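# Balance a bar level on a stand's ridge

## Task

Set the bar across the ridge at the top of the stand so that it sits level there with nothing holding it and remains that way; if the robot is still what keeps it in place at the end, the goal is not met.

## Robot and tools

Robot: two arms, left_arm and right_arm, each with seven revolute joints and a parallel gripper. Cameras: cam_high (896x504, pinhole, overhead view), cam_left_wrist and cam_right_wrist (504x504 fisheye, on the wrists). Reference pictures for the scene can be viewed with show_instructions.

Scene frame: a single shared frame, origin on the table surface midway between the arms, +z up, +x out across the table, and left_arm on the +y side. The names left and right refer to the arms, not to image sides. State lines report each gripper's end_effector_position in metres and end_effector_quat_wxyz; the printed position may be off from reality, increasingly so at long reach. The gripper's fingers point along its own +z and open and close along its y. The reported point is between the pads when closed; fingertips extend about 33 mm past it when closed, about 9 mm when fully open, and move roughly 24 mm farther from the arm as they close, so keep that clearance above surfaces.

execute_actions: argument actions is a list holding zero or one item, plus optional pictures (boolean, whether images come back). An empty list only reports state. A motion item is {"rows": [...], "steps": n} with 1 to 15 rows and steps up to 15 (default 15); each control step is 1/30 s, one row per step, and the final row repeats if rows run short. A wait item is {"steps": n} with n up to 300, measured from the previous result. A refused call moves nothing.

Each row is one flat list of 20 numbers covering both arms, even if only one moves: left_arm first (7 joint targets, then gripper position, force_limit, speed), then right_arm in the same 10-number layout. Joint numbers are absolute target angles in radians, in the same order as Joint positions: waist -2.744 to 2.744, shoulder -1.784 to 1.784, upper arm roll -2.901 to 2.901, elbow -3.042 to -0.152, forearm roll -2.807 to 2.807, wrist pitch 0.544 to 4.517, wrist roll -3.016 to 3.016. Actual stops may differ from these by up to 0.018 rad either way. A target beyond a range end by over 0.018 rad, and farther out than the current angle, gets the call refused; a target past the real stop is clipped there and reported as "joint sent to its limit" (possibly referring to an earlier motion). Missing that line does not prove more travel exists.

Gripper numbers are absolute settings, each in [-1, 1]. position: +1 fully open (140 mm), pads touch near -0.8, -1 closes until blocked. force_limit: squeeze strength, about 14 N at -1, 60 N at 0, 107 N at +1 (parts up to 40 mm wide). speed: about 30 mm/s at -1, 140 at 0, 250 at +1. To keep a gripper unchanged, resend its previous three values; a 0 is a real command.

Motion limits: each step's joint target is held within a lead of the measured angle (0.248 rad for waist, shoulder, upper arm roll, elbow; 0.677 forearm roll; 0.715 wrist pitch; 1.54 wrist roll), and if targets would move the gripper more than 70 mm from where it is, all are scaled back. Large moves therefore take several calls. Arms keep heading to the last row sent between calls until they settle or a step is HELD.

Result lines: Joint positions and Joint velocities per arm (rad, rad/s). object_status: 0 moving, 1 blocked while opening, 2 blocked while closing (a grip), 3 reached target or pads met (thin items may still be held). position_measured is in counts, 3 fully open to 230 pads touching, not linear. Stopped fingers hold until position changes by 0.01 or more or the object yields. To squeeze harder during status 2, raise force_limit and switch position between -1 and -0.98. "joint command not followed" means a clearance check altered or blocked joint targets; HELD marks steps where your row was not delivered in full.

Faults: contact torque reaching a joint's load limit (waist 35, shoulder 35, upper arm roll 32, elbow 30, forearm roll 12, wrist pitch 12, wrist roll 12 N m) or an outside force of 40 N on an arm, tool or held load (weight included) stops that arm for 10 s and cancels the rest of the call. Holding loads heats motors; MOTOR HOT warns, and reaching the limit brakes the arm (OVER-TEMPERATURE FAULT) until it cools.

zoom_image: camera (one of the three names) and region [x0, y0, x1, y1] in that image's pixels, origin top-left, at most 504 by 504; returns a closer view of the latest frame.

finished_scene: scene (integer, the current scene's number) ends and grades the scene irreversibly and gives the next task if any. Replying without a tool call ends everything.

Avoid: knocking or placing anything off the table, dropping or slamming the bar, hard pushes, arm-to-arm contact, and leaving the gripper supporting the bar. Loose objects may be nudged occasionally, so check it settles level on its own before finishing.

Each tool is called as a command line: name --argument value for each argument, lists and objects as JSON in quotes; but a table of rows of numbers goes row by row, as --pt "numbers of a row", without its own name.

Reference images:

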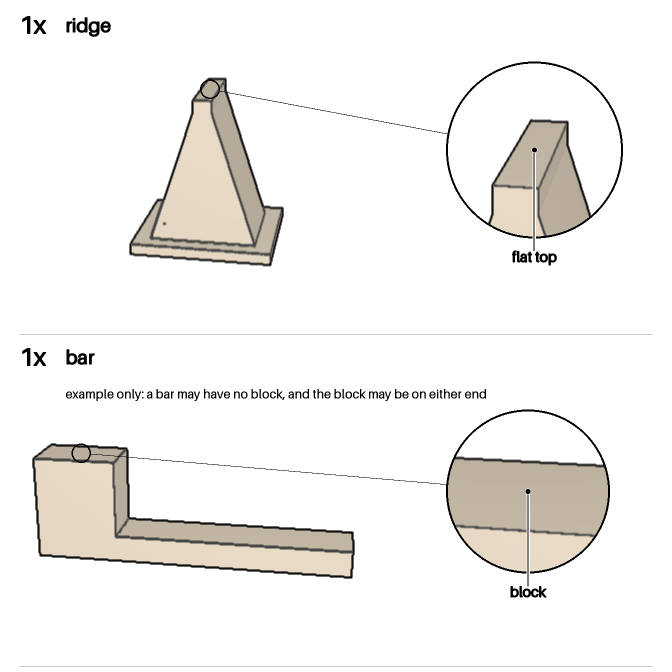

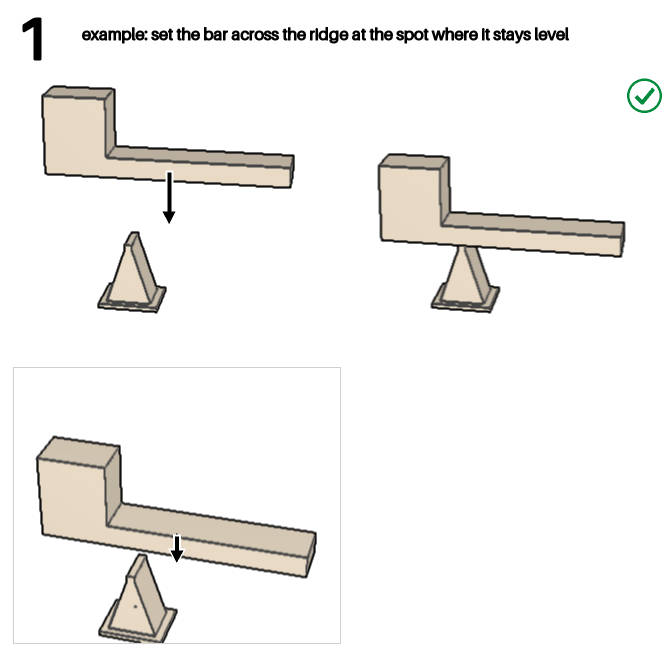

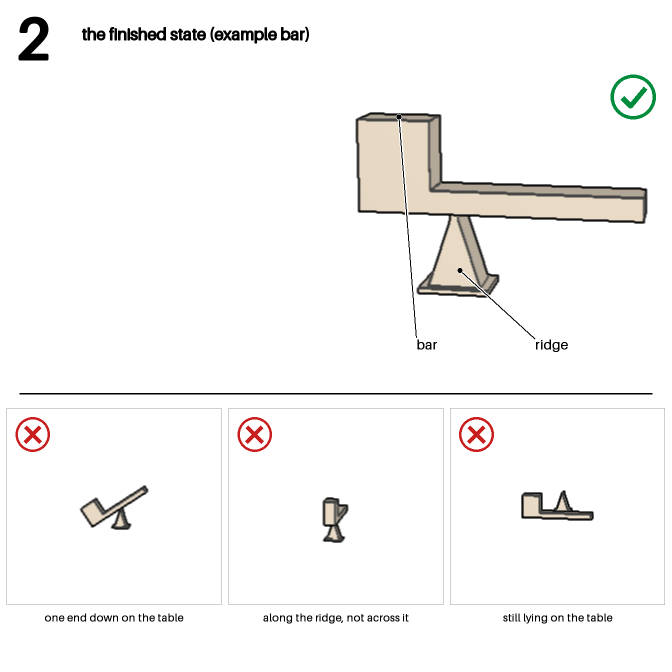

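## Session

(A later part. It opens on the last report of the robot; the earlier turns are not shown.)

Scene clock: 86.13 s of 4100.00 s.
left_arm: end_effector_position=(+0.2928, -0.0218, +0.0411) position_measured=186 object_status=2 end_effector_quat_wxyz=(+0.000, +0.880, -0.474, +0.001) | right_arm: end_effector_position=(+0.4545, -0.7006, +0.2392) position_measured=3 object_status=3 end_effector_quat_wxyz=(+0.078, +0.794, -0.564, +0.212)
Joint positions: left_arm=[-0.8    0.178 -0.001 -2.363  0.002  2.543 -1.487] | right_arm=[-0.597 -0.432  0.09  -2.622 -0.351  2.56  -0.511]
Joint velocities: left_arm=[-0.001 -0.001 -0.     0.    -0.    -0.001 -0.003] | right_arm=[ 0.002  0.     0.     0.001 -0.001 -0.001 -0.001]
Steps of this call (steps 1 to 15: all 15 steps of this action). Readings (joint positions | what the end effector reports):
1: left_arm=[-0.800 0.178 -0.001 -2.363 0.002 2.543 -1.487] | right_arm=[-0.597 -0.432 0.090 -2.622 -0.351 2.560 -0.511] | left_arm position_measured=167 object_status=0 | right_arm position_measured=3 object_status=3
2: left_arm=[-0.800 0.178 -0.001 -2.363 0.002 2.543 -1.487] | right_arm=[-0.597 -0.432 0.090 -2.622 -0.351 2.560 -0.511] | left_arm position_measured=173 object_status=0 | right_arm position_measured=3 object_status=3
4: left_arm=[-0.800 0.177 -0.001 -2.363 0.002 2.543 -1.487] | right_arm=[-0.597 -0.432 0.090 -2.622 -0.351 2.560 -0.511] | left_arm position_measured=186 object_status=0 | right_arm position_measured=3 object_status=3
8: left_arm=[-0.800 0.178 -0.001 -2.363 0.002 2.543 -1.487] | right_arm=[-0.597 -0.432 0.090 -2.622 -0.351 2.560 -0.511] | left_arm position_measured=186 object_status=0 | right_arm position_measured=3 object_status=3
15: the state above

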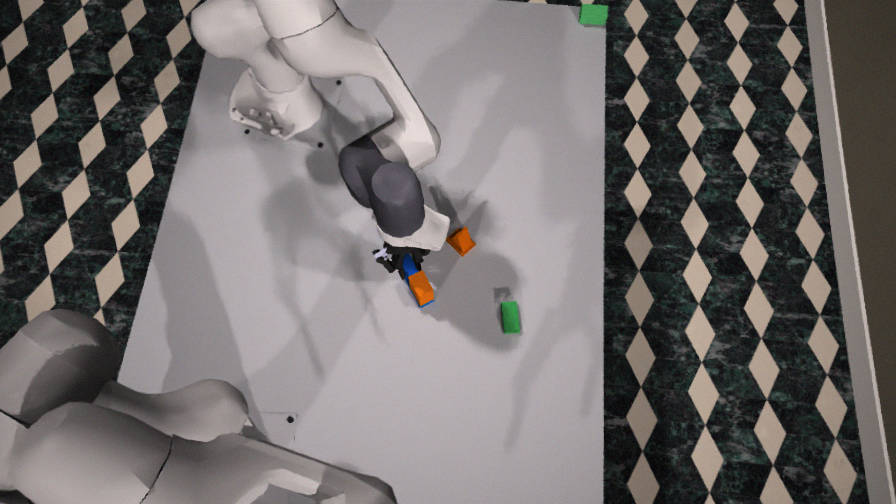

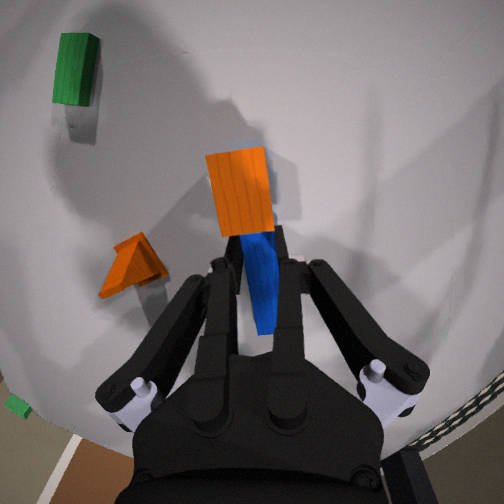

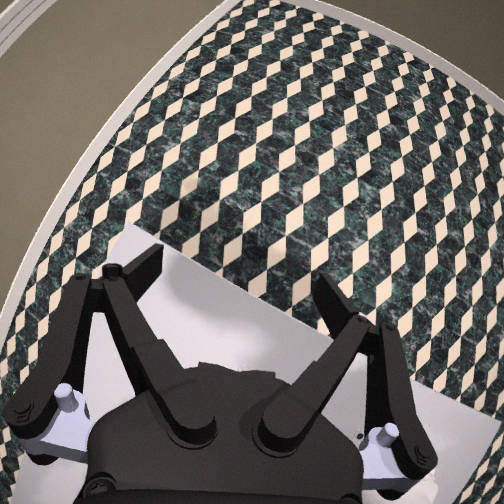

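execute_actions --actions '[{"rows":[[-0.8,0.0,0,-2.3,0,2.305,-1.49,-1,0,0,-0.6,-0.432,0.092,-2.622,-0.35,2.559,-0.511,1,0,0]]}]' --pictures false

execute_actions --actions '[{"rows":[[-0.56,0.0,0,-2.3,0,2.305,-1.49,-1,0,0,-0.6,-0.432,0.092,-2.622,-0.35,2.559,-0.511,1,0,0]]}]' --pictures false

execute_actions --actions '[{"rows":[[-0.56,0.04,0,-2.317,0,2.362,-1.49,-1,0,0,-0.6,-0.432,0.092,-2.622,-0.35,2.559,-0.511,1,0,0]]}]' --pictures false

execute_actions --actions '[{"rows":[[-0.56,0.051,0,-2.321,0,2.377,-1.49,-1,0,0,-0.6,-0.432,0.092,-2.622,-0.35,2.559,-0.511,1,0,0]]}]' --pictures false

execute_actions --actions '[{"rows":[[-0.56,0.051,0,-2.321,0,2.377,-1.49,-0.38,0,0,-0.6,-0.432,0.092,-2.622,-0.35,2.559,-0.511,1,0,0],[-0.56,0.051,0,-2.321,0,2.377,-1.49,-0.38,0,0,-0.6,-0.432,0.092,-2.622,-0.35,2.559,-0.511,1,0,0],[-0.56,0.051,0,-2.321,0,2.377,-1.49,-0.38,0,0,-0.6,-0.432,0.092,-2.622,-0.35,2.559,-0.511,1,0,0],[-0.56,0.051,0,-2.321,0,2.377,-1.49,-0.38,0,0,-0.6,-0.432,0.092,-2.622,-0.35,2.559,-0.511,1,0,0],[-0.56,0.051,0,-2.321,0,2.377,-1.49,-1,0,0,-0.6,-0.432,0.092,-2.622,-0.35,2.559,-0.511,1,0,0]]}]'

Scene clock: 96.47 s of 4100.00 s.
left_arm: end_effector_position=(+0.2982, -0.0284, +0.1385) position_measured=186 object_status=2 end_effector_quat_wxyz=(+0.004, +0.880, -0.474, +0.011) | right_arm: end_effector_position=(+0.4545, -0.7006, +0.2392) position_measured=3 object_status=3 end_effector_quat_wxyz=(+0.078, +0.794, -0.564, +0.212)
Joint positions: left_arm=[-0.8    0.    -0.001 -2.299  0.002  2.323 -1.487] | right_arm=[-0.597 -0.432  0.09  -2.622 -0.351  2.56  -0.511]
Joint velocities: left_arm=[ 0.     0.015 -0.    -0.008  0.001 -0.096  0.   ] | right_arm=[-0.    -0.001  0.001 -0.001  0.    -0.    -0.001]
Steps of this call (steps 1 to 15: the robot went on to your last target; steps 16 to 90: nothing new was sent; then 6.83 s passed at rest; steps 91 to 105: all 15 steps of this action). Readings (joint positions | what the end effector reports):
91: left_arm=[-0.800 0.167 -0.001 -2.361 0.002 2.516 -1.487] | right_arm=[-0.597 -0.432 0.090 -2.622 -0.351 2.560 -0.511] | left_arm position_measured=186 object_status=2 | right_arm position_measured=3 object_status=3
92: left_arm=[-0.800 0.138 -0.001 -2.355 0.002 2.484 -1.487] | right_arm=[-0.597 -0.432 0.090 -2.622 -0.351 2.560 -0.511] | left_arm position_measured=186 object_status=2 | right_arm position_measured=3 object_status=3
94: left_arm=[-0.800 0.070 -0.001 -2.330 0.002 2.429 -1.487] | right_arm=[-0.597 -0.432 0.090 -2.622 -0.351 2.560 -0.511] | left_arm position_measured=186 object_status=2 | right_arm position_measured=3 object_status=3
98: left_arm=[-0.800 -0.002 -0.001 -2.297 0.002 2.369 -1.487] | right_arm=[-0.597 -0.432 0.090 -2.622 -0.351 2.560 -0.511] | left_arm position_measured=186 object_status=2 | right_arm position_measured=3 object_status=3
105: the state above

Scene clock: 96.97 s of 4100.00 s.
left_arm: end_effector_position=(+0.3835, +0.0644, +0.1367) position_measured=186 object_status=2 end_effector_quat_wxyz=(+0.001, +0.932, -0.363, +0.004) | right_arm: end_effector_position=(+0.4545, -0.7006, +0.2392) position_measured=3 object_status=3 end_effector_quat_wxyz=(+0.078, +0.794, -0.564, +0.212)
Joint positions: left_arm=[-0.56   0.001  0.003 -2.299  0.002  2.309 -1.487] | right_arm=[-0.597 -0.432  0.09  -2.622 -0.351  2.56  -0.511]
Joint velocities: left_arm=[ 0.     0.    -0.03  -0.001  0.    -0.007  0.   ] | right_arm=[ 0.     0.001 -0.002  0.001  0.002 -0.001  0.   ]
Steps of this call (steps 1 to 15: all 15 steps of this action). Readings (joint positions | what the end effector reports):
1: left_arm=[-0.778 0.001 -0.015 -2.299 0.002 2.321 -1.487] | right_arm=[-0.597 -0.432 0.090 -2.622 -0.351 2.560 -0.511] | left_arm position_measured=186 object_status=2 | right_arm position_measured=3 object_status=3
2: left_arm=[-0.745 0.001 -0.020 -2.299 0.002 2.320 -1.487] | right_arm=[-0.597 -0.432 0.090 -2.622 -0.351 2.560 -0.511] | left_arm position_measured=186 object_status=2 | right_arm position_measured=3 object_status=3
4: left_arm=[-0.675 0.001 -0.016 -2.299 0.002 2.318 -1.487] | right_arm=[-0.597 -0.432 0.090 -2.622 -0.351 2.560 -0.511] | left_arm position_measured=186 object_status=2 | right_arm position_measured=3 object_status=3
8: left_arm=[-0.574 0.001 0.009 -2.299 0.002 2.313 -1.487] | right_arm=[-0.597 -0.432 0.090 -2.622 -0.351 2.560 -0.511] | left_arm position_measured=186 object_status=2 | right_arm position_measured=3 object_status=3
15: the state above

Scene clock: 97.47 s of 4100.00 s.
left_arm: end_effector_position=(+0.3800, +0.0662, +0.1118) position_measured=186 object_status=2 end_effector_quat_wxyz=(-0.001, +0.931, -0.364, -0.003) | right_arm: end_effector_position=(+0.4545, -0.7006, +0.2392) position_measured=3 object_status=3 end_effector_quat_wxyz=(+0.078, +0.794, -0.564, +0.212)
Joint positions: left_arm=[-0.56   0.042  0.001 -2.318  0.002  2.354 -1.487] | right_arm=[-0.597 -0.432  0.09  -2.622 -0.351  2.56  -0.511]
Joint velocities: left_arm=[ 0.002  0.     0.     0.     0.001  0.018 -0.   ] | right_arm=[ 0.002 -0.001 -0.001  0.     0.    -0.001  0.   ]
Steps of this call (steps 1 to 15: all 15 steps of this action). Readings (joint positions | what the end effector reports):
1: left_arm=[-0.560 0.004 0.002 -2.300 0.002 2.317 -1.487] | right_arm=[-0.597 -0.432 0.090 -2.622 -0.351 2.560 -0.511] | left_arm position_measured=186 object_status=2 | right_arm position_measured=3 object_status=3
2: left_arm=[-0.560 0.013 0.002 -2.303 0.002 2.325 -1.487] | right_arm=[-0.597 -0.432 0.090 -2.622 -0.351 2.560 -0.511] | left_arm position_measured=186 object_status=2 | right_arm position_measured=3 object_status=3
4: left_arm=[-0.560 0.030 0.001 -2.311 0.002 2.335 -1.487] | right_arm=[-0.597 -0.432 0.090 -2.622 -0.351 2.560 -0.511] | left_arm position_measured=186 object_status=2 | right_arm position_measured=3 object_status=3
8: left_arm=[-0.560 0.042 0.001 -2.318 0.002 2.346 -1.487] | right_arm=[-0.597 -0.432 0.090 -2.622 -0.351 2.560 -0.511] | left_arm position_measured=186 object_status=2 | right_arm position_measured=3 object_status=3
15: the state above

Scene clock: 97.97 s of 4100.00 s.
left_arm: end_effector_position=(+0.3816, +0.0650, +0.1076) position_measured=186 object_status=2 end_effector_quat_wxyz=(-0.001, +0.931, -0.364, -0.000) | right_arm: end_effector_position=(+0.4545, -0.7006, +0.2392) position_measured=3 object_status=3 end_effector_quat_wxyz=(+0.078, +0.794, -0.564, +0.212)
Joint positions: left_arm=[-0.56   0.051  0.001 -2.32   0.002  2.371 -1.487] | right_arm=[-0.597 -0.432  0.09  -2.622 -0.351  2.56  -0.511]
Joint velocities: left_arm=[ 0.001 -0.001 -0.     0.001 -0.     0.007  0.   ] | right_arm=[-0.    -0.     0.001 -0.     0.    -0.001  0.001]
Steps of this call (steps 1 to 15: all 15 steps of this action). Readings (joint positions | what the end effector reports):
1: left_arm=[-0.560 0.043 0.001 -2.318 0.002 2.357 -1.487] | right_arm=[-0.597 -0.432 0.090 -2.622 -0.351 2.560 -0.511] | left_arm position_measured=186 object_status=2 | right_arm position_measured=3 object_status=3
2: left_arm=[-0.560 0.045 0.001 -2.318 0.002 2.360 -1.487] | right_arm=[-0.597 -0.432 0.090 -2.622 -0.351 2.560 -0.511] | left_arm position_measured=186 object_status=2 | right_arm position_measured=3 object_status=3
4: left_arm=[-0.560 0.049 0.001 -2.319 0.002 2.364 -1.487] | right_arm=[-0.597 -0.432 0.090 -2.622 -0.351 2.560 -0.511] | left_arm position_measured=186 object_status=2 | right_arm position_measured=3 object_status=3
8: left_arm=[-0.560 0.051 0.001 -2.320 0.002 2.368 -1.487] | right_arm=[-0.597 -0.432 0.090 -2.622 -0.351 2.560 -0.511] | left_arm position_measured=186 object_status=2 | right_arm position_measured=3 object_status=3
15: the state above

Scene clock: 98.47 s of 4100.00 s.
left_arm: end_effector_position=(+0.3820, +0.0646, +0.1080) position_measured=186 object_status=0 end_effector_quat_wxyz=(-0.000, +0.931, -0.364, +0.001) | right_arm: end_effector_position=(+0.4545, -0.7006, +0.2392) position_measured=3 object_status=3 end_effector_quat_wxyz=(+0.078, +0.794, -0.564, +0.212)
Joint positions: left_arm=[-0.56   0.051  0.001 -2.32   0.001  2.372 -1.487] | right_arm=[-0.597 -0.432  0.09  -2.622 -0.351  2.56  -0.511]
Joint velocities: left_arm=[ 0.     0.     0.    -0.001 -0.     0.001  0.001] | right_arm=[-0.001 -0.     0.    -0.001 -0.002 -0.001  0.001]
Steps of this call (steps 1 to 15: all 15 steps of this action). Readings (joint positions | what the end effector reports):
1: left_arm=[-0.560 0.051 0.001 -2.320 0.002 2.371 -1.487] | right_arm=[-0.597 -0.432 0.090 -2.622 -0.351 2.560 -0.511] | left_arm position_measured=186 object_status=0 | right_arm position_measured=3 object_status=3
2: left_arm=[-0.560 0.051 0.001 -2.320 0.002 2.371 -1.487] | right_arm=[-0.597 -0.432 0.090 -2.622 -0.351 2.560 -0.511] | left_arm position_measured=186 object_status=0 | right_arm position_measured=3 object_status=3
4: left_arm=[-0.560 0.051 0.001 -2.320 0.002 2.372 -1.487] | right_arm=[-0.597 -0.432 0.090 -2.622 -0.351 2.560 -0.511] | left_arm position_measured=177 object_status=0 | right_arm position_measured=3 object_status=3
8: left_arm=[-0.560 0.051 0.001 -2.320 0.001 2.372 -1.487] | right_arm=[-0.597 -0.432 0.090 -2.622 -0.351 2.560 -0.511] | left_arm position_measured=186 object_status=0 | right_arm position_measured=3 object_status=3
15: the state above

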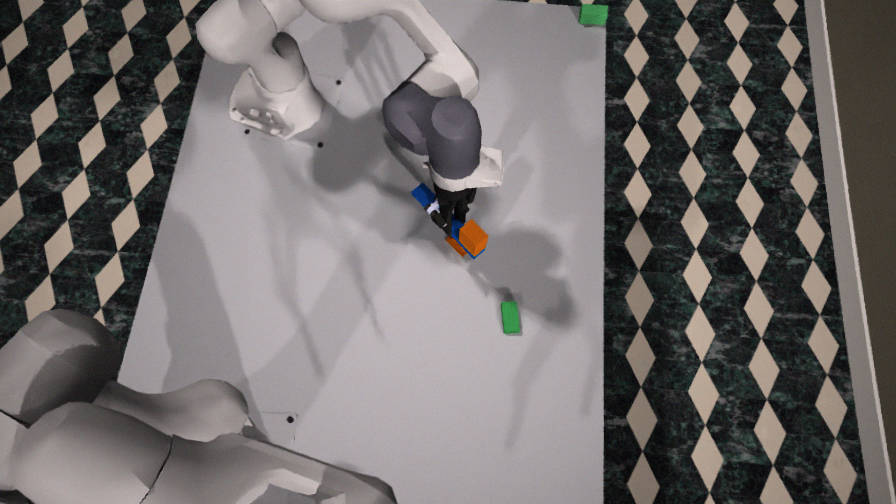

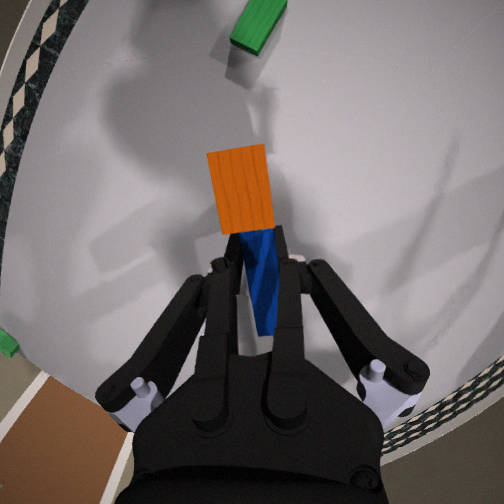

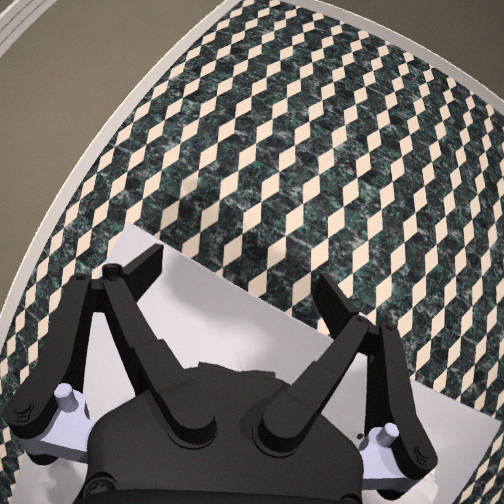

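execute_actions --actions '[{"rows":[[-0.56,0.024,0,-2.338,0,2.368,-1.49,-1,0,0,-0.6,-0.432,0.092,-2.622,-0.35,2.559,-0.511,1,0,0]]}]' --pictures false

execute_actions --actions '[{"rows":[[-0.56,0.034,0,-2.341,0,2.381,-1.49,-1,0,0,-0.6,-0.432,0.092,-2.622,-0.35,2.559,-0.511,1,0,0]]}]' --pictures false

execute_actions --actions '[{"rows":[[-0.56,0.034,0,-2.341,0,2.381,-1.49,-0.38,0,0,-0.6,-0.432,0.092,-2.622,-0.35,2.559,-0.511,1,0,0],[-0.56,0.034,0,-2.341,0,2.381,-1.49,-0.38,0,0,-0.6,-0.432,0.092,-2.622,-0.35,2.559,-0.511,1,0,0],[-0.56,0.034,0,-2.341,0,2.381,-1.49,-0.38,0,0,-0.6,-0.432,0.092,-2.622,-0.35,2.559,-0.511,1,0,0],[-0.56,0.034,0,-2.341,0,2.381,-1.49,-0.38,0,0,-0.6,-0.432,0.092,-2.622,-0.35,2.559,-0.511,1,0,0],[-0.56,0.034,0,-2.341,0,2.381,-1.49,-0.38,0,0,-0.6,-0.432,0.092,-2.622,-0.35,2.559,-0.511,1,0,0],[-0.56,0.034,0,-2.341,0,2.381,-1.49,-0.38,0,0,-0.6,-0.432,0.092,-2.622,-0.35,2.559,-0.511,1,0,0],[-0.56,0.034,0,-2.341,0,2.381,-1.49,-1,0,0,-0.6,-0.432,0.092,-2.622,-0.35,2.559,-0.511,1,0,0]]}]'

Scene clock: 108.17 s of 4100.00 s.
left_arm: end_effector_position=(+0.3789, +0.0670, +0.1133) position_measured=186 object_status=2 end_effector_quat_wxyz=(+0.001, +0.931, -0.364, +0.004) | right_arm: end_effector_position=(+0.4545, -0.7006, +0.2392) position_measured=3 object_status=3 end_effector_quat_wxyz=(+0.078, +0.794, -0.564, +0.212)
Joint positions: left_arm=[-0.56   0.027  0.001 -2.337  0.001  2.371 -1.487] | right_arm=[-0.597 -0.432  0.09  -2.622 -0.351  2.56  -0.511]
Joint velocities: left_arm=[-0.    -0.002 -0.    -0.    -0.    -0.     0.   ] | right_arm=[-0.001  0.002  0.    -0.001 -0.    -0.     0.   ]
Steps of this call (steps 1 to 15: the robot went on to your last target; steps 16 to 90: nothing new was sent; then 6.20 s passed at rest; steps 91 to 105: all 15 steps of this action). Readings (joint positions | what the end effector reports):
91: left_arm=[-0.560 0.047 0.001 -2.324 0.001 2.372 -1.487] | right_arm=[-0.597 -0.432 0.090 -2.622 -0.351 2.560 -0.511] | left_arm position_measured=186 object_status=2 | right_arm position_measured=3 object_status=3
92: left_arm=[-0.560 0.041 0.001 -2.329 0.001 2.371 -1.487] | right_arm=[-0.597 -0.432 0.090 -2.622 -0.351 2.560 -0.511] | left_arm position_measured=186 object_status=2 | right_arm position_measured=3 object_status=3
94: left_arm=[-0.560 0.032 0.001 -2.334 0.001 2.371 -1.487] | right_arm=[-0.597 -0.432 0.090 -2.622 -0.351 2.560 -0.511] | left_arm position_measured=186 object_status=2 | right_arm position_measured=3 object_status=3
98: left_arm=[-0.560 0.027 0.001 -2.336 0.001 2.371 -1.487] | right_arm=[-0.597 -0.432 0.090 -2.622 -0.351 2.560 -0.511] | left_arm position_measured=186 object_status=2 | right_arm position_measured=3 object_status=3
105: the state above

Scene clock: 108.67 s of 4100.00 s.
left_arm: end_effector_position=(+0.3772, +0.0683, +0.1084) position_measured=186 object_status=2 end_effector_quat_wxyz=(-0.000, +0.931, -0.364, +0.001) | right_arm: end_effector_position=(+0.4545, -0.7006, +0.2392) position_measured=3 object_status=3 end_effector_quat_wxyz=(+0.078, +0.794, -0.564, +0.212)
Joint positions: left_arm=[-0.56   0.034  0.001 -2.34   0.001  2.375 -1.487] | right_arm=[-0.597 -0.432  0.09  -2.622 -0.351  2.56  -0.511]
Joint velocities: left_arm=[-0.     0.001 -0.001  0.001 -0.001  0.002 -0.002] | right_arm=[ 0.001  0.001  0.    -0.001 -0.001  0.     0.001]
Steps of this call (steps 1 to 15: all 15 steps of this action). Readings (joint positions | what the end effector reports):
1: left_arm=[-0.560 0.027 0.001 -2.337 0.001 2.372 -1.487] | right_arm=[-0.597 -0.432 0.090 -2.622 -0.351 2.560 -0.511] | left_arm position_measured=186 object_status=2 | right_arm position_measured=3 object_status=3
2: left_arm=[-0.560 0.029 0.001 -2.337 0.001 2.373 -1.487] | right_arm=[-0.597 -0.432 0.090 -2.622 -0.351 2.560 -0.511] | left_arm position_measured=186 object_status=2 | right_arm position_measured=3 object_status=3
4: left_arm=[-0.560 0.032 0.001 -2.339 0.001 2.374 -1.487] | right_arm=[-0.597 -0.432 0.090 -2.622 -0.351 2.560 -0.511] | left_arm position_measured=186 object_status=2 | right_arm position_measured=3 object_status=3
8: left_arm=[-0.560 0.034 0.001 -2.340 0.001 2.374 -1.487] | right_arm=[-0.597 -0.432 0.090 -2.622 -0.351 2.560 -0.511] | left_arm position_measured=186 object_status=2 | right_arm position_measured=3 object_status=3
15: the state above

Scene clock: 109.17 s of 4100.00 s.
left_arm: end_effector_position=(+0.3775, +0.0680, +0.1086) position_measured=187 object_status=0 end_effector_quat_wxyz=(-0.000, +0.931, -0.364, +0.001) | right_arm: end_effector_position=(+0.4545, -0.7006, +0.2392) position_measured=3 object_status=3 end_effector_quat_wxyz=(+0.078, +0.794, -0.564, +0.212)
Joint positions: left_arm=[-0.56   0.034  0.001 -2.34   0.001  2.377 -1.487] | right_arm=[-0.597 -0.432  0.09  -2.622 -0.351  2.56  -0.511]
Joint velocities: left_arm=[ 0.001 -0.    -0.001  0.     0.001 -0.001  0.002] | right_arm=[ 0.    -0.     0.    -0.001  0.001 -0.     0.002]
Steps of this call (steps 1 to 15: all 15 steps of this action). Readings (joint positions | what the end effector reports):
1: left_arm=[-0.560 0.034 0.001 -2.340 0.001 2.375 -1.487] | right_arm=[-0.597 -0.432 0.090 -2.622 -0.351 2.560 -0.511] | left_arm position_measured=186 object_status=0 | right_arm position_measured=3 object_status=3
2: left_arm=[-0.560 0.034 0.001 -2.340 0.001 2.376 -1.487] | right_arm=[-0.597 -0.432 0.090 -2.622 -0.351 2.560 -0.511] | left_arm position_measured=186 object_status=0 | right_arm position_measured=3 object_status=3
4: left_arm=[-0.560 0.034 0.001 -2.340 0.001 2.376 -1.487] | right_arm=[-0.597 -0.432 0.090 -2.622 -0.351 2.560 -0.511] | left_arm position_measured=177 object_status=0 | right_arm position_measured=3 object_status=3
8: left_arm=[-0.560 0.034 0.001 -2.340 0.001 2.376 -1.487] | right_arm=[-0.597 -0.432 0.090 -2.622 -0.351 2.560 -0.511] | left_arm position_measured=182 object_status=0 | right_arm position_measured=3 object_status=3
15: the state above

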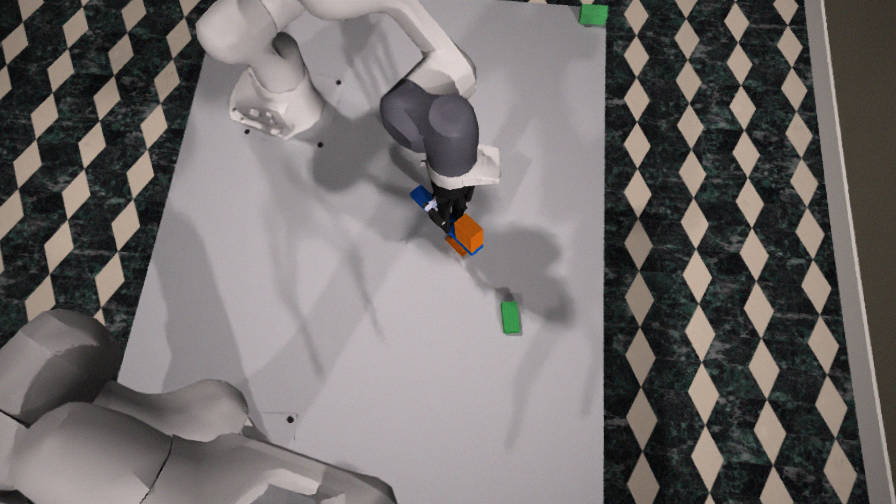

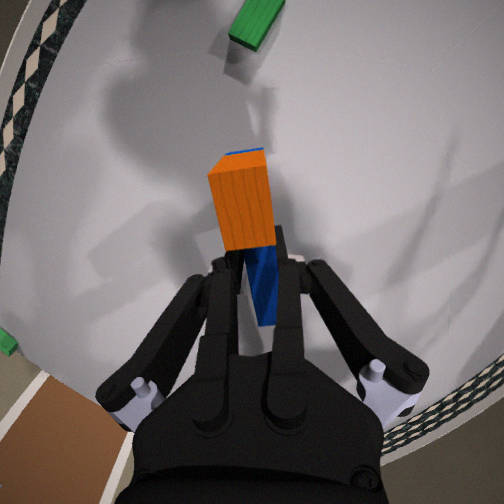

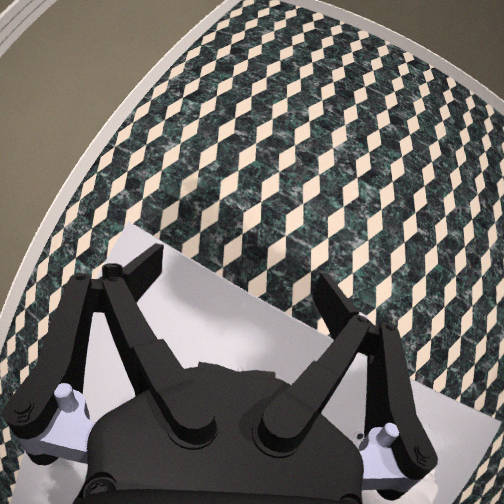

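execute_actions --actions '[{"rows":[[-0.56,-0.03,0,-2.3,0,2.28,-1.49,-1,0,0,-0.6,-0.432,0.092,-2.622,-0.35,2.559,-0.511,1,0,0]]}]' --pictures false

execute_actions --actions '[{"rows":[[-0.8,-0.03,0,-2.3,0,2.28,-1.49,-1,0,0,-0.6,-0.432,0.092,-2.622,-0.35,2.559,-0.511,1,0,0]]}]' --pictures false

execute_actions --actions '[{"rows":[[-0.8,0.1,0,-2.348,0,2.453,-1.49,-1,0,0,-0.6,-0.432,0.092,-2.622,-0.35,2.559,-0.511,1,0,0]]}]' --pictures false

execute_actions --actions '[{"rows":[[-0.8,0.145,0,-2.357,0,2.506,-1.49,-1,0,0,-0.6,-0.432,0.092,-2.622,-0.35,2.559,-0.511,1,0,0]]}]' --pictures false

execute_actions --actions '[{"rows":[[-0.8,0.178,0,-2.364,0,2.547,-1.49,-0.3,0,-0.5,-0.6,-0.432,0.092,-2.622,-0.35,2.559,-0.511,1,0,0]]}]' --pictures false

execute_actions --actions '[{"steps":15}]' --pictures false

execute_actions --actions '[{"rows":[[-0.8,0.178,0,-2.364,0,2.547,-1.49,-1,0,0,-0.6,-0.432,0.092,-2.622,-0.35,2.559,-0.511,1,0,0]]}]'

Scene clock: 120.33 s of 4100.00 s.
left_arm: end_effector_position=(+0.3819, +0.0646, +0.1502) position_measured=187 object_status=2 end_effector_quat_wxyz=(+0.002, +0.931, -0.364, +0.009) | right_arm: end_effector_position=(+0.4545, -0.7006, +0.2392) position_measured=3 object_status=3 end_effector_quat_wxyz=(+0.078, +0.794, -0.564, +0.212)
Joint positions: left_arm=[-0.56  -0.03   0.001 -2.301  0.001  2.288 -1.487] | right_arm=[-0.597 -0.432  0.09  -2.622 -0.351  2.56  -0.511]
Joint velocities: left_arm=[ 0.     0.001  0.    -0.001  0.001 -0.033  0.001] | right_arm=[-0.    -0.    -0.001 -0.001 -0.001  0.    -0.   ]
Steps of this call (steps 1 to 15: the robot went on to your last target; steps 16 to 90: nothing new was sent; then 7.67 s passed at rest; steps 91 to 105: all 15 steps of this action). Readings (joint positions | what the end effector reports):
91: left_arm=[-0.560 0.029 0.001 -2.337 0.001 2.362 -1.487] | right_arm=[-0.597 -0.432 0.090 -2.622 -0.351 2.560 -0.511] | left_arm position_measured=187 object_status=2 | right_arm position_measured=3 object_status=3
92: left_arm=[-0.560 0.016 0.001 -2.330 0.001 2.345 -1.487] | right_arm=[-0.597 -0.432 0.090 -2.622 -0.351 2.560 -0.511] | left_arm position_measured=187 object_status=2 | right_arm position_measured=3 object_status=3
94: left_arm=[-0.560 -0.011 0.001 -2.313 0.001 2.326 -1.487] | right_arm=[-0.597 -0.432 0.090 -2.622 -0.351 2.560 -0.511] | left_arm position_measured=187 object_status=2 | right_arm position_measured=3 object_status=3
98: left_arm=[-0.560 -0.031 0.001 -2.301 0.001 2.305 -1.487] | right_arm=[-0.597 -0.432 0.090 -2.622 -0.351 2.560 -0.511] | left_arm position_measured=187 object_status=2 | right_arm position_measured=3 object_status=3
105: the state above

Scene clock: 120.83 s of 4100.00 s.
left_arm: end_effector_position=(+0.2928, -0.0230, +0.1494) position_measured=187 object_status=2 end_effector_quat_wxyz=(+0.002, +0.880, -0.475, +0.006) | right_arm: end_effector_position=(+0.4545, -0.7006, +0.2392) position_measured=3 object_status=3 end_effector_quat_wxyz=(+0.078, +0.794, -0.564, +0.212)
Joint positions: left_arm=[-0.8   -0.029 -0.003 -2.301  0.001  2.284 -1.487] | right_arm=[-0.597 -0.432  0.09  -2.622 -0.351  2.56  -0.511]
Joint velocities: left_arm=[ 0.     0.001  0.027  0.002 -0.    -0.003 -0.   ] | right_arm=[0.    0.002 0.001 0.    0.002 0.001 0.002]
Steps of this call (steps 1 to 15: all 15 steps of this action). Readings (joint positions | what the end effector reports):
1: left_arm=[-0.582 -0.030 0.015 -2.301 0.001 2.288 -1.487] | right_arm=[-0.597 -0.432 0.090 -2.622 -0.351 2.560 -0.511] | left_arm position_measured=187 object_status=2 | right_arm position_measured=3 object_status=3
2: left_arm=[-0.615 -0.030 0.020 -2.301 0.001 2.287 -1.487] | right_arm=[-0.597 -0.432 0.090 -2.622 -0.351 2.560 -0.511] | left_arm position_measured=187 object_status=2 | right_arm position_measured=3 object_status=3
4: left_arm=[-0.686 -0.030 0.016 -2.301 0.001 2.287 -1.487] | right_arm=[-0.597 -0.432 0.090 -2.622 -0.351 2.560 -0.511] | left_arm position_measured=187 object_status=2 | right_arm position_measured=3 object_status=3
8: left_arm=[-0.786 -0.029 -0.009 -2.301 0.001 2.285 -1.487] | right_arm=[-0.597 -0.432 0.090 -2.622 -0.351 2.560 -0.511] | left_arm position_measured=187 object_status=2 | right_arm position_measured=3 object_status=3
15: the state above

Scene clock: 121.33 s of 4100.00 s.
left_arm: end_effector_position=(+0.2891, -0.0174, +0.0749) position_measured=187 object_status=2 end_effector_quat_wxyz=(-0.003, +0.880, -0.474, -0.007) | right_arm: end_effector_position=(+0.4545, -0.7006, +0.2392) position_measured=3 object_status=3 end_effector_quat_wxyz=(+0.078, +0.794, -0.564, +0.212)
Joint positions: left_arm=[-0.8    0.103 -0.001 -2.351  0.001  2.439 -1.487] | right_arm=[-0.597 -0.432  0.09  -2.622 -0.351  2.56  -0.511]
Joint velocities: left_arm=[-0.    -0.004  0.     0.001 -0.001  0.059 -0.003] | right_arm=[ 0.001  0.002  0.     0.001 -0.     0.     0.002]
Steps of this call (steps 1 to 15: all 15 steps of this action). Readings (joint positions | what the end effector reports):
1: left_arm=[-0.800 -0.018 -0.002 -2.303 0.001 2.309 -1.487] | right_arm=[-0.597 -0.432 0.090 -2.622 -0.351 2.560 -0.511] | left_arm position_measured=187 object_status=2 | right_arm position_measured=3 object_status=3
2: left_arm=[-0.800 0.011 -0.001 -2.309 0.001 2.338 -1.487] | right_arm=[-0.597 -0.432 0.090 -2.622 -0.351 2.560 -0.511] | left_arm position_measured=187 object_status=2 | right_arm position_measured=3 object_status=3
4: left_arm=[-0.800 0.066 -0.001 -2.331 0.001 2.374 -1.487] | right_arm=[-0.597 -0.432 0.090 -2.622 -0.351 2.560 -0.511] | left_arm position_measured=187 object_status=2 | right_arm position_measured=3 object_status=3
8: left_arm=[-0.800 0.107 -0.001 -2.352 0.001 2.410 -1.487] | right_arm=[-0.597 -0.432 0.090 -2.622 -0.351 2.560 -0.511] | left_arm position_measured=187 object_status=2 | right_arm position_measured=3 object_status=3
15: the state above

Scene clock: 121.83 s of 4100.00 s.
left_arm: end_effector_position=(+0.2910, -0.0198, +0.0549) position_measured=187 object_status=2 end_effector_quat_wxyz=(-0.002, +0.880, -0.474, -0.003) | right_arm: end_effector_position=(+0.4545, -0.7006, +0.2392) position_measured=3 object_status=3 end_effector_quat_wxyz=(+0.078, +0.794, -0.564, +0.212)
Joint positions: left_arm=[-0.8    0.147 -0.001 -2.358  0.001  2.497 -1.487] | right_arm=[-0.597 -0.432  0.09  -2.622 -0.351  2.56  -0.511]
Joint velocities: left_arm=[-0.    -0.001  0.001  0.    -0.     0.019 -0.   ] | right_arm=[ 0.    -0.     0.001  0.    -0.001 -0.    -0.   ]
Steps of this call (steps 1 to 15: all 15 steps of this action). Readings (joint positions | what the end effector reports):
1: left_arm=[-0.800 0.107 -0.001 -2.350 0.001 2.448 -1.487] | right_arm=[-0.597 -0.432 0.090 -2.622 -0.351 2.560 -0.511] | left_arm position_measured=187 object_status=2 | right_arm position_measured=3 object_status=3
2: left_arm=[-0.800 0.116 -0.001 -2.351 0.001 2.459 -1.487] | right_arm=[-0.597 -0.432 0.090 -2.622 -0.351 2.560 -0.511] | left_arm position_measured=187 object_status=2 | right_arm position_measured=3 object_status=3
4: left_arm=[-0.800 0.134 -0.001 -2.354 0.001 2.473 -1.487] | right_arm=[-0.597 -0.432 0.090 -2.622 -0.351 2.560 -0.511] | left_arm position_measured=187 object_status=2 | right_arm position_measured=3 object_status=3
8: left_arm=[-0.800 0.147 -0.001 -2.358 0.001 2.487 -1.487] | right_arm=[-0.597 -0.432 0.090 -2.622 -0.351 2.560 -0.511] | left_arm position_measured=187 object_status=2 | right_arm position_measured=3 object_status=3
15: the state above

Scene clock: 122.33 s of 4100.00 s.
left_arm: end_effector_position=(+0.2921, -0.0212, +0.0408) position_measured=167 object_status=3 end_effector_quat_wxyz=(-0.000, +0.880, -0.474, -0.000) | right_arm: end_effector_position=(+0.4545, -0.7006, +0.2392) position_measured=3 object_status=3 end_effector_quat_wxyz=(+0.078, +0.794, -0.564, +0.212)
Joint positions: left_arm=[-0.8    0.178 -0.001 -2.363  0.001  2.54  -1.487] | right_arm=[-0.597 -0.432  0.09  -2.622 -0.351  2.56  -0.511]
Joint velocities: left_arm=[-0.     0.     0.    -0.     0.001  0.015 -0.   ] | right_arm=[ 0.     0.     0.001 -0.     0.     0.     0.001]
Steps of this call (steps 1 to 15: all 15 steps of this action). Readings (joint positions | what the end effector reports):
1: left_arm=[-0.800 0.150 -0.001 -2.358 0.001 2.504 -1.487] | right_arm=[-0.597 -0.432 0.090 -2.622 -0.351 2.560 -0.511] | left_arm position_measured=187 object_status=0 | right_arm position_measured=3 object_status=3
2: left_arm=[-0.800 0.157 -0.001 -2.358 0.001 2.511 -1.487] | right_arm=[-0.597 -0.432 0.090 -2.622 -0.351 2.560 -0.511] | left_arm position_measured=187 object_status=0 | right_arm position_measured=3 object_status=3
4: left_arm=[-0.800 0.169 -0.001 -2.360 0.001 2.522 -1.487] | right_arm=[-0.597 -0.432 0.090 -2.622 -0.351 2.560 -0.511] | left_arm position_measured=175 object_status=0 | right_arm position_measured=3 object_status=3
8: left_arm=[-0.800 0.178 -0.001 -2.363 0.001 2.532 -1.487] | right_arm=[-0.597 -0.432 0.090 -2.622 -0.351 2.560 -0.511] | left_arm position_measured=167 object_status=0 | right_arm position_measured=3 object_status=3
15: the state above

Scene clock: 122.83 s of 4100.00 s.
left_arm: end_effector_position=(+0.2926, -0.0218, +0.0410) position_measured=167 object_status=3 end_effector_quat_wxyz=(+0.000, +0.880, -0.474, +0.001) | right_arm: end_effector_position=(+0.4545, -0.7006, +0.2392) position_measured=3 object_status=3 end_effector_quat_wxyz=(+0.078, +0.794, -0.564, +0.212)
Joint positions: left_arm=[-0.8    0.178 -0.001 -2.363  0.001  2.543 -1.487] | right_arm=[-0.597 -0.432  0.09  -2.622 -0.351  2.56  -0.511]
Joint velocities: left_arm=[-0.001  0.001  0.001  0.001  0.    -0.     0.   ] | right_arm=[ 0.    -0.001 -0.001  0.     0.001 -0.001  0.   ]
Steps of this call (steps 1 to 15: the robot went on to your last target). Readings (joint positions | what the end effector reports):
1: left_arm=[-0.800 0.178 -0.001 -2.363 0.001 2.541 -1.487] | right_arm=[-0.597 -0.432 0.090 -2.622 -0.351 2.560 -0.511] | left_arm position_measured=167 object_status=3 | right_arm position_measured=3 object_status=3
2: left_arm=[-0.800 0.178 -0.001 -2.363 0.001 2.541 -1.487] | right_arm=[-0.597 -0.432 0.090 -2.622 -0.351 2.560 -0.511] | left_arm position_measured=167 object_status=3 | right_arm position_measured=3 object_status=3
4: left_arm=[-0.800 0.178 -0.001 -2.363 0.001 2.542 -1.487] | right_arm=[-0.597 -0.432 0.090 -2.622 -0.351 2.560 -0.511] | left_arm position_measured=167 object_status=3 | right_arm position_measured=3 object_status=3
8: left_arm=[-0.800 0.178 -0.001 -2.363 0.001 2.542 -1.487] | right_arm=[-0.597 -0.432 0.090 -2.622 -0.351 2.560 -0.511] | left_arm position_measured=167 object_status=3 | right_arm position_measured=3 object_status=3
15: the state above
All arms were judged still, so your last target was given up. Only a new action makes them travel on or press farther. Fingers that are still opening or closing keep moving.

Scene clock: 123.33 s of 4100.00 s.
left_arm: end_effector_position=(+0.2928, -0.0220, +0.0413) position_measured=186 object_status=2 end_effector_quat_wxyz=(+0.000, +0.880, -0.474, +0.001) | right_arm: end_effector_position=(+0.4545, -0.7006, +0.2392) position_measured=3 object_status=3 end_effector_quat_wxyz=(+0.078, +0.794, -0.564, +0.212)
Joint positions: left_arm=[-0.8    0.177 -0.001 -2.363  0.001  2.543 -1.487] | right_arm=[-0.597 -0.432  0.09  -2.622 -0.351  2.56  -0.511]
Joint velocities: left_arm=[-0.     0.     0.001  0.001 -0.001  0.001  0.   ] | right_arm=[ 0.     0.001 -0.001  0.001  0.001  0.     0.001]
Steps of this call (steps 1 to 15: all 15 steps of this action). Readings (joint positions | what the end effector reports):
1: left_arm=[-0.800 0.178 -0.001 -2.363 0.001 2.543 -1.487] | right_arm=[-0.597 -0.432 0.090 -2.622 -0.351 2.560 -0.511] | left_arm position_measured=167 object_status=0 | right_arm position_measured=3 object_status=3
2: left_arm=[-0.800 0.178 -0.001 -2.363 0.001 2.543 -1.487] | right_arm=[-0.597 -0.432 0.090 -2.622 -0.351 2.560 -0.511] | left_arm position_measured=173 object_status=0 | right_arm position_measured=3 object_status=3
4: left_arm=[-0.800 0.177 -0.001 -2.363 0.001 2.543 -1.487] | right_arm=[-0.597 -0.432 0.090 -2.622 -0.351 2.560 -0.511] | left_arm position_measured=186 object_status=0 | right_arm position_measured=3 object_status=3
8: left_arm=[-0.800 0.177 -0.001 -2.363 0.001 2.543 -1.487] | right_arm=[-0.597 -0.432 0.090 -2.622 -0.351 2.560 -0.511] | left_arm position_measured=186 object_status=0 | right_arm position_measured=3 object_status=3
15: the state above

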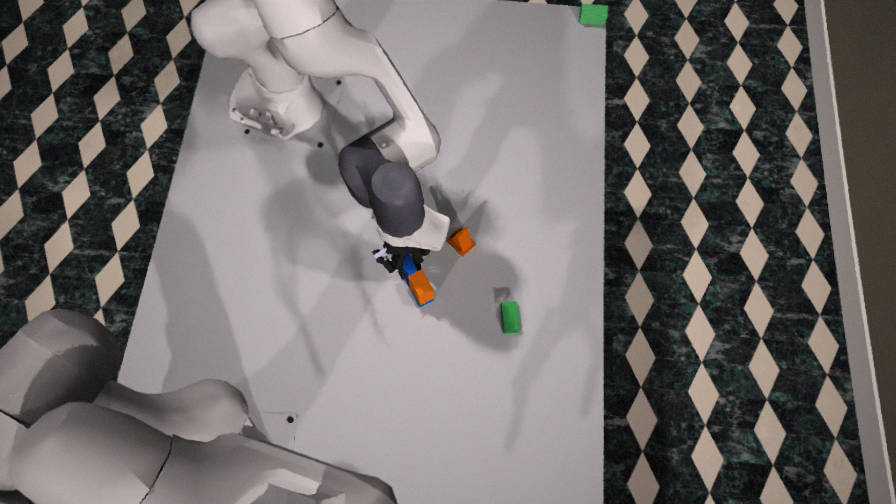

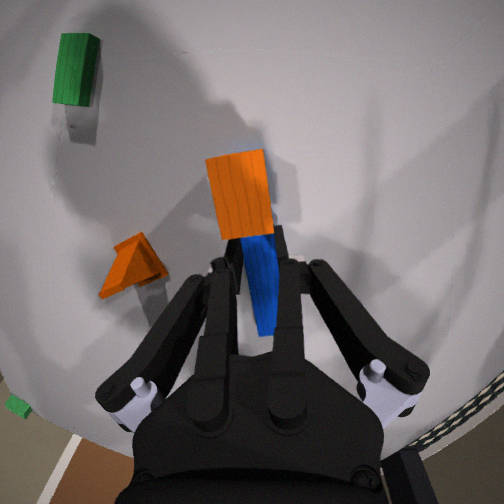

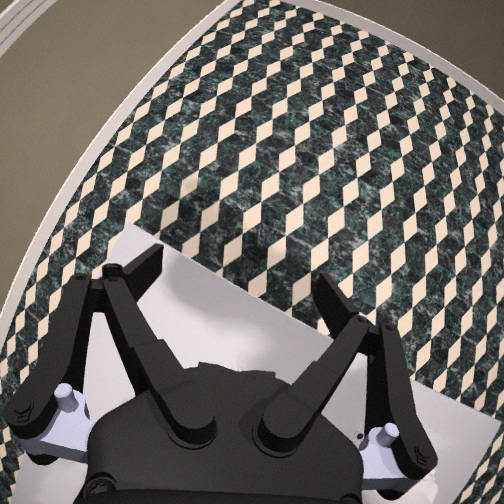

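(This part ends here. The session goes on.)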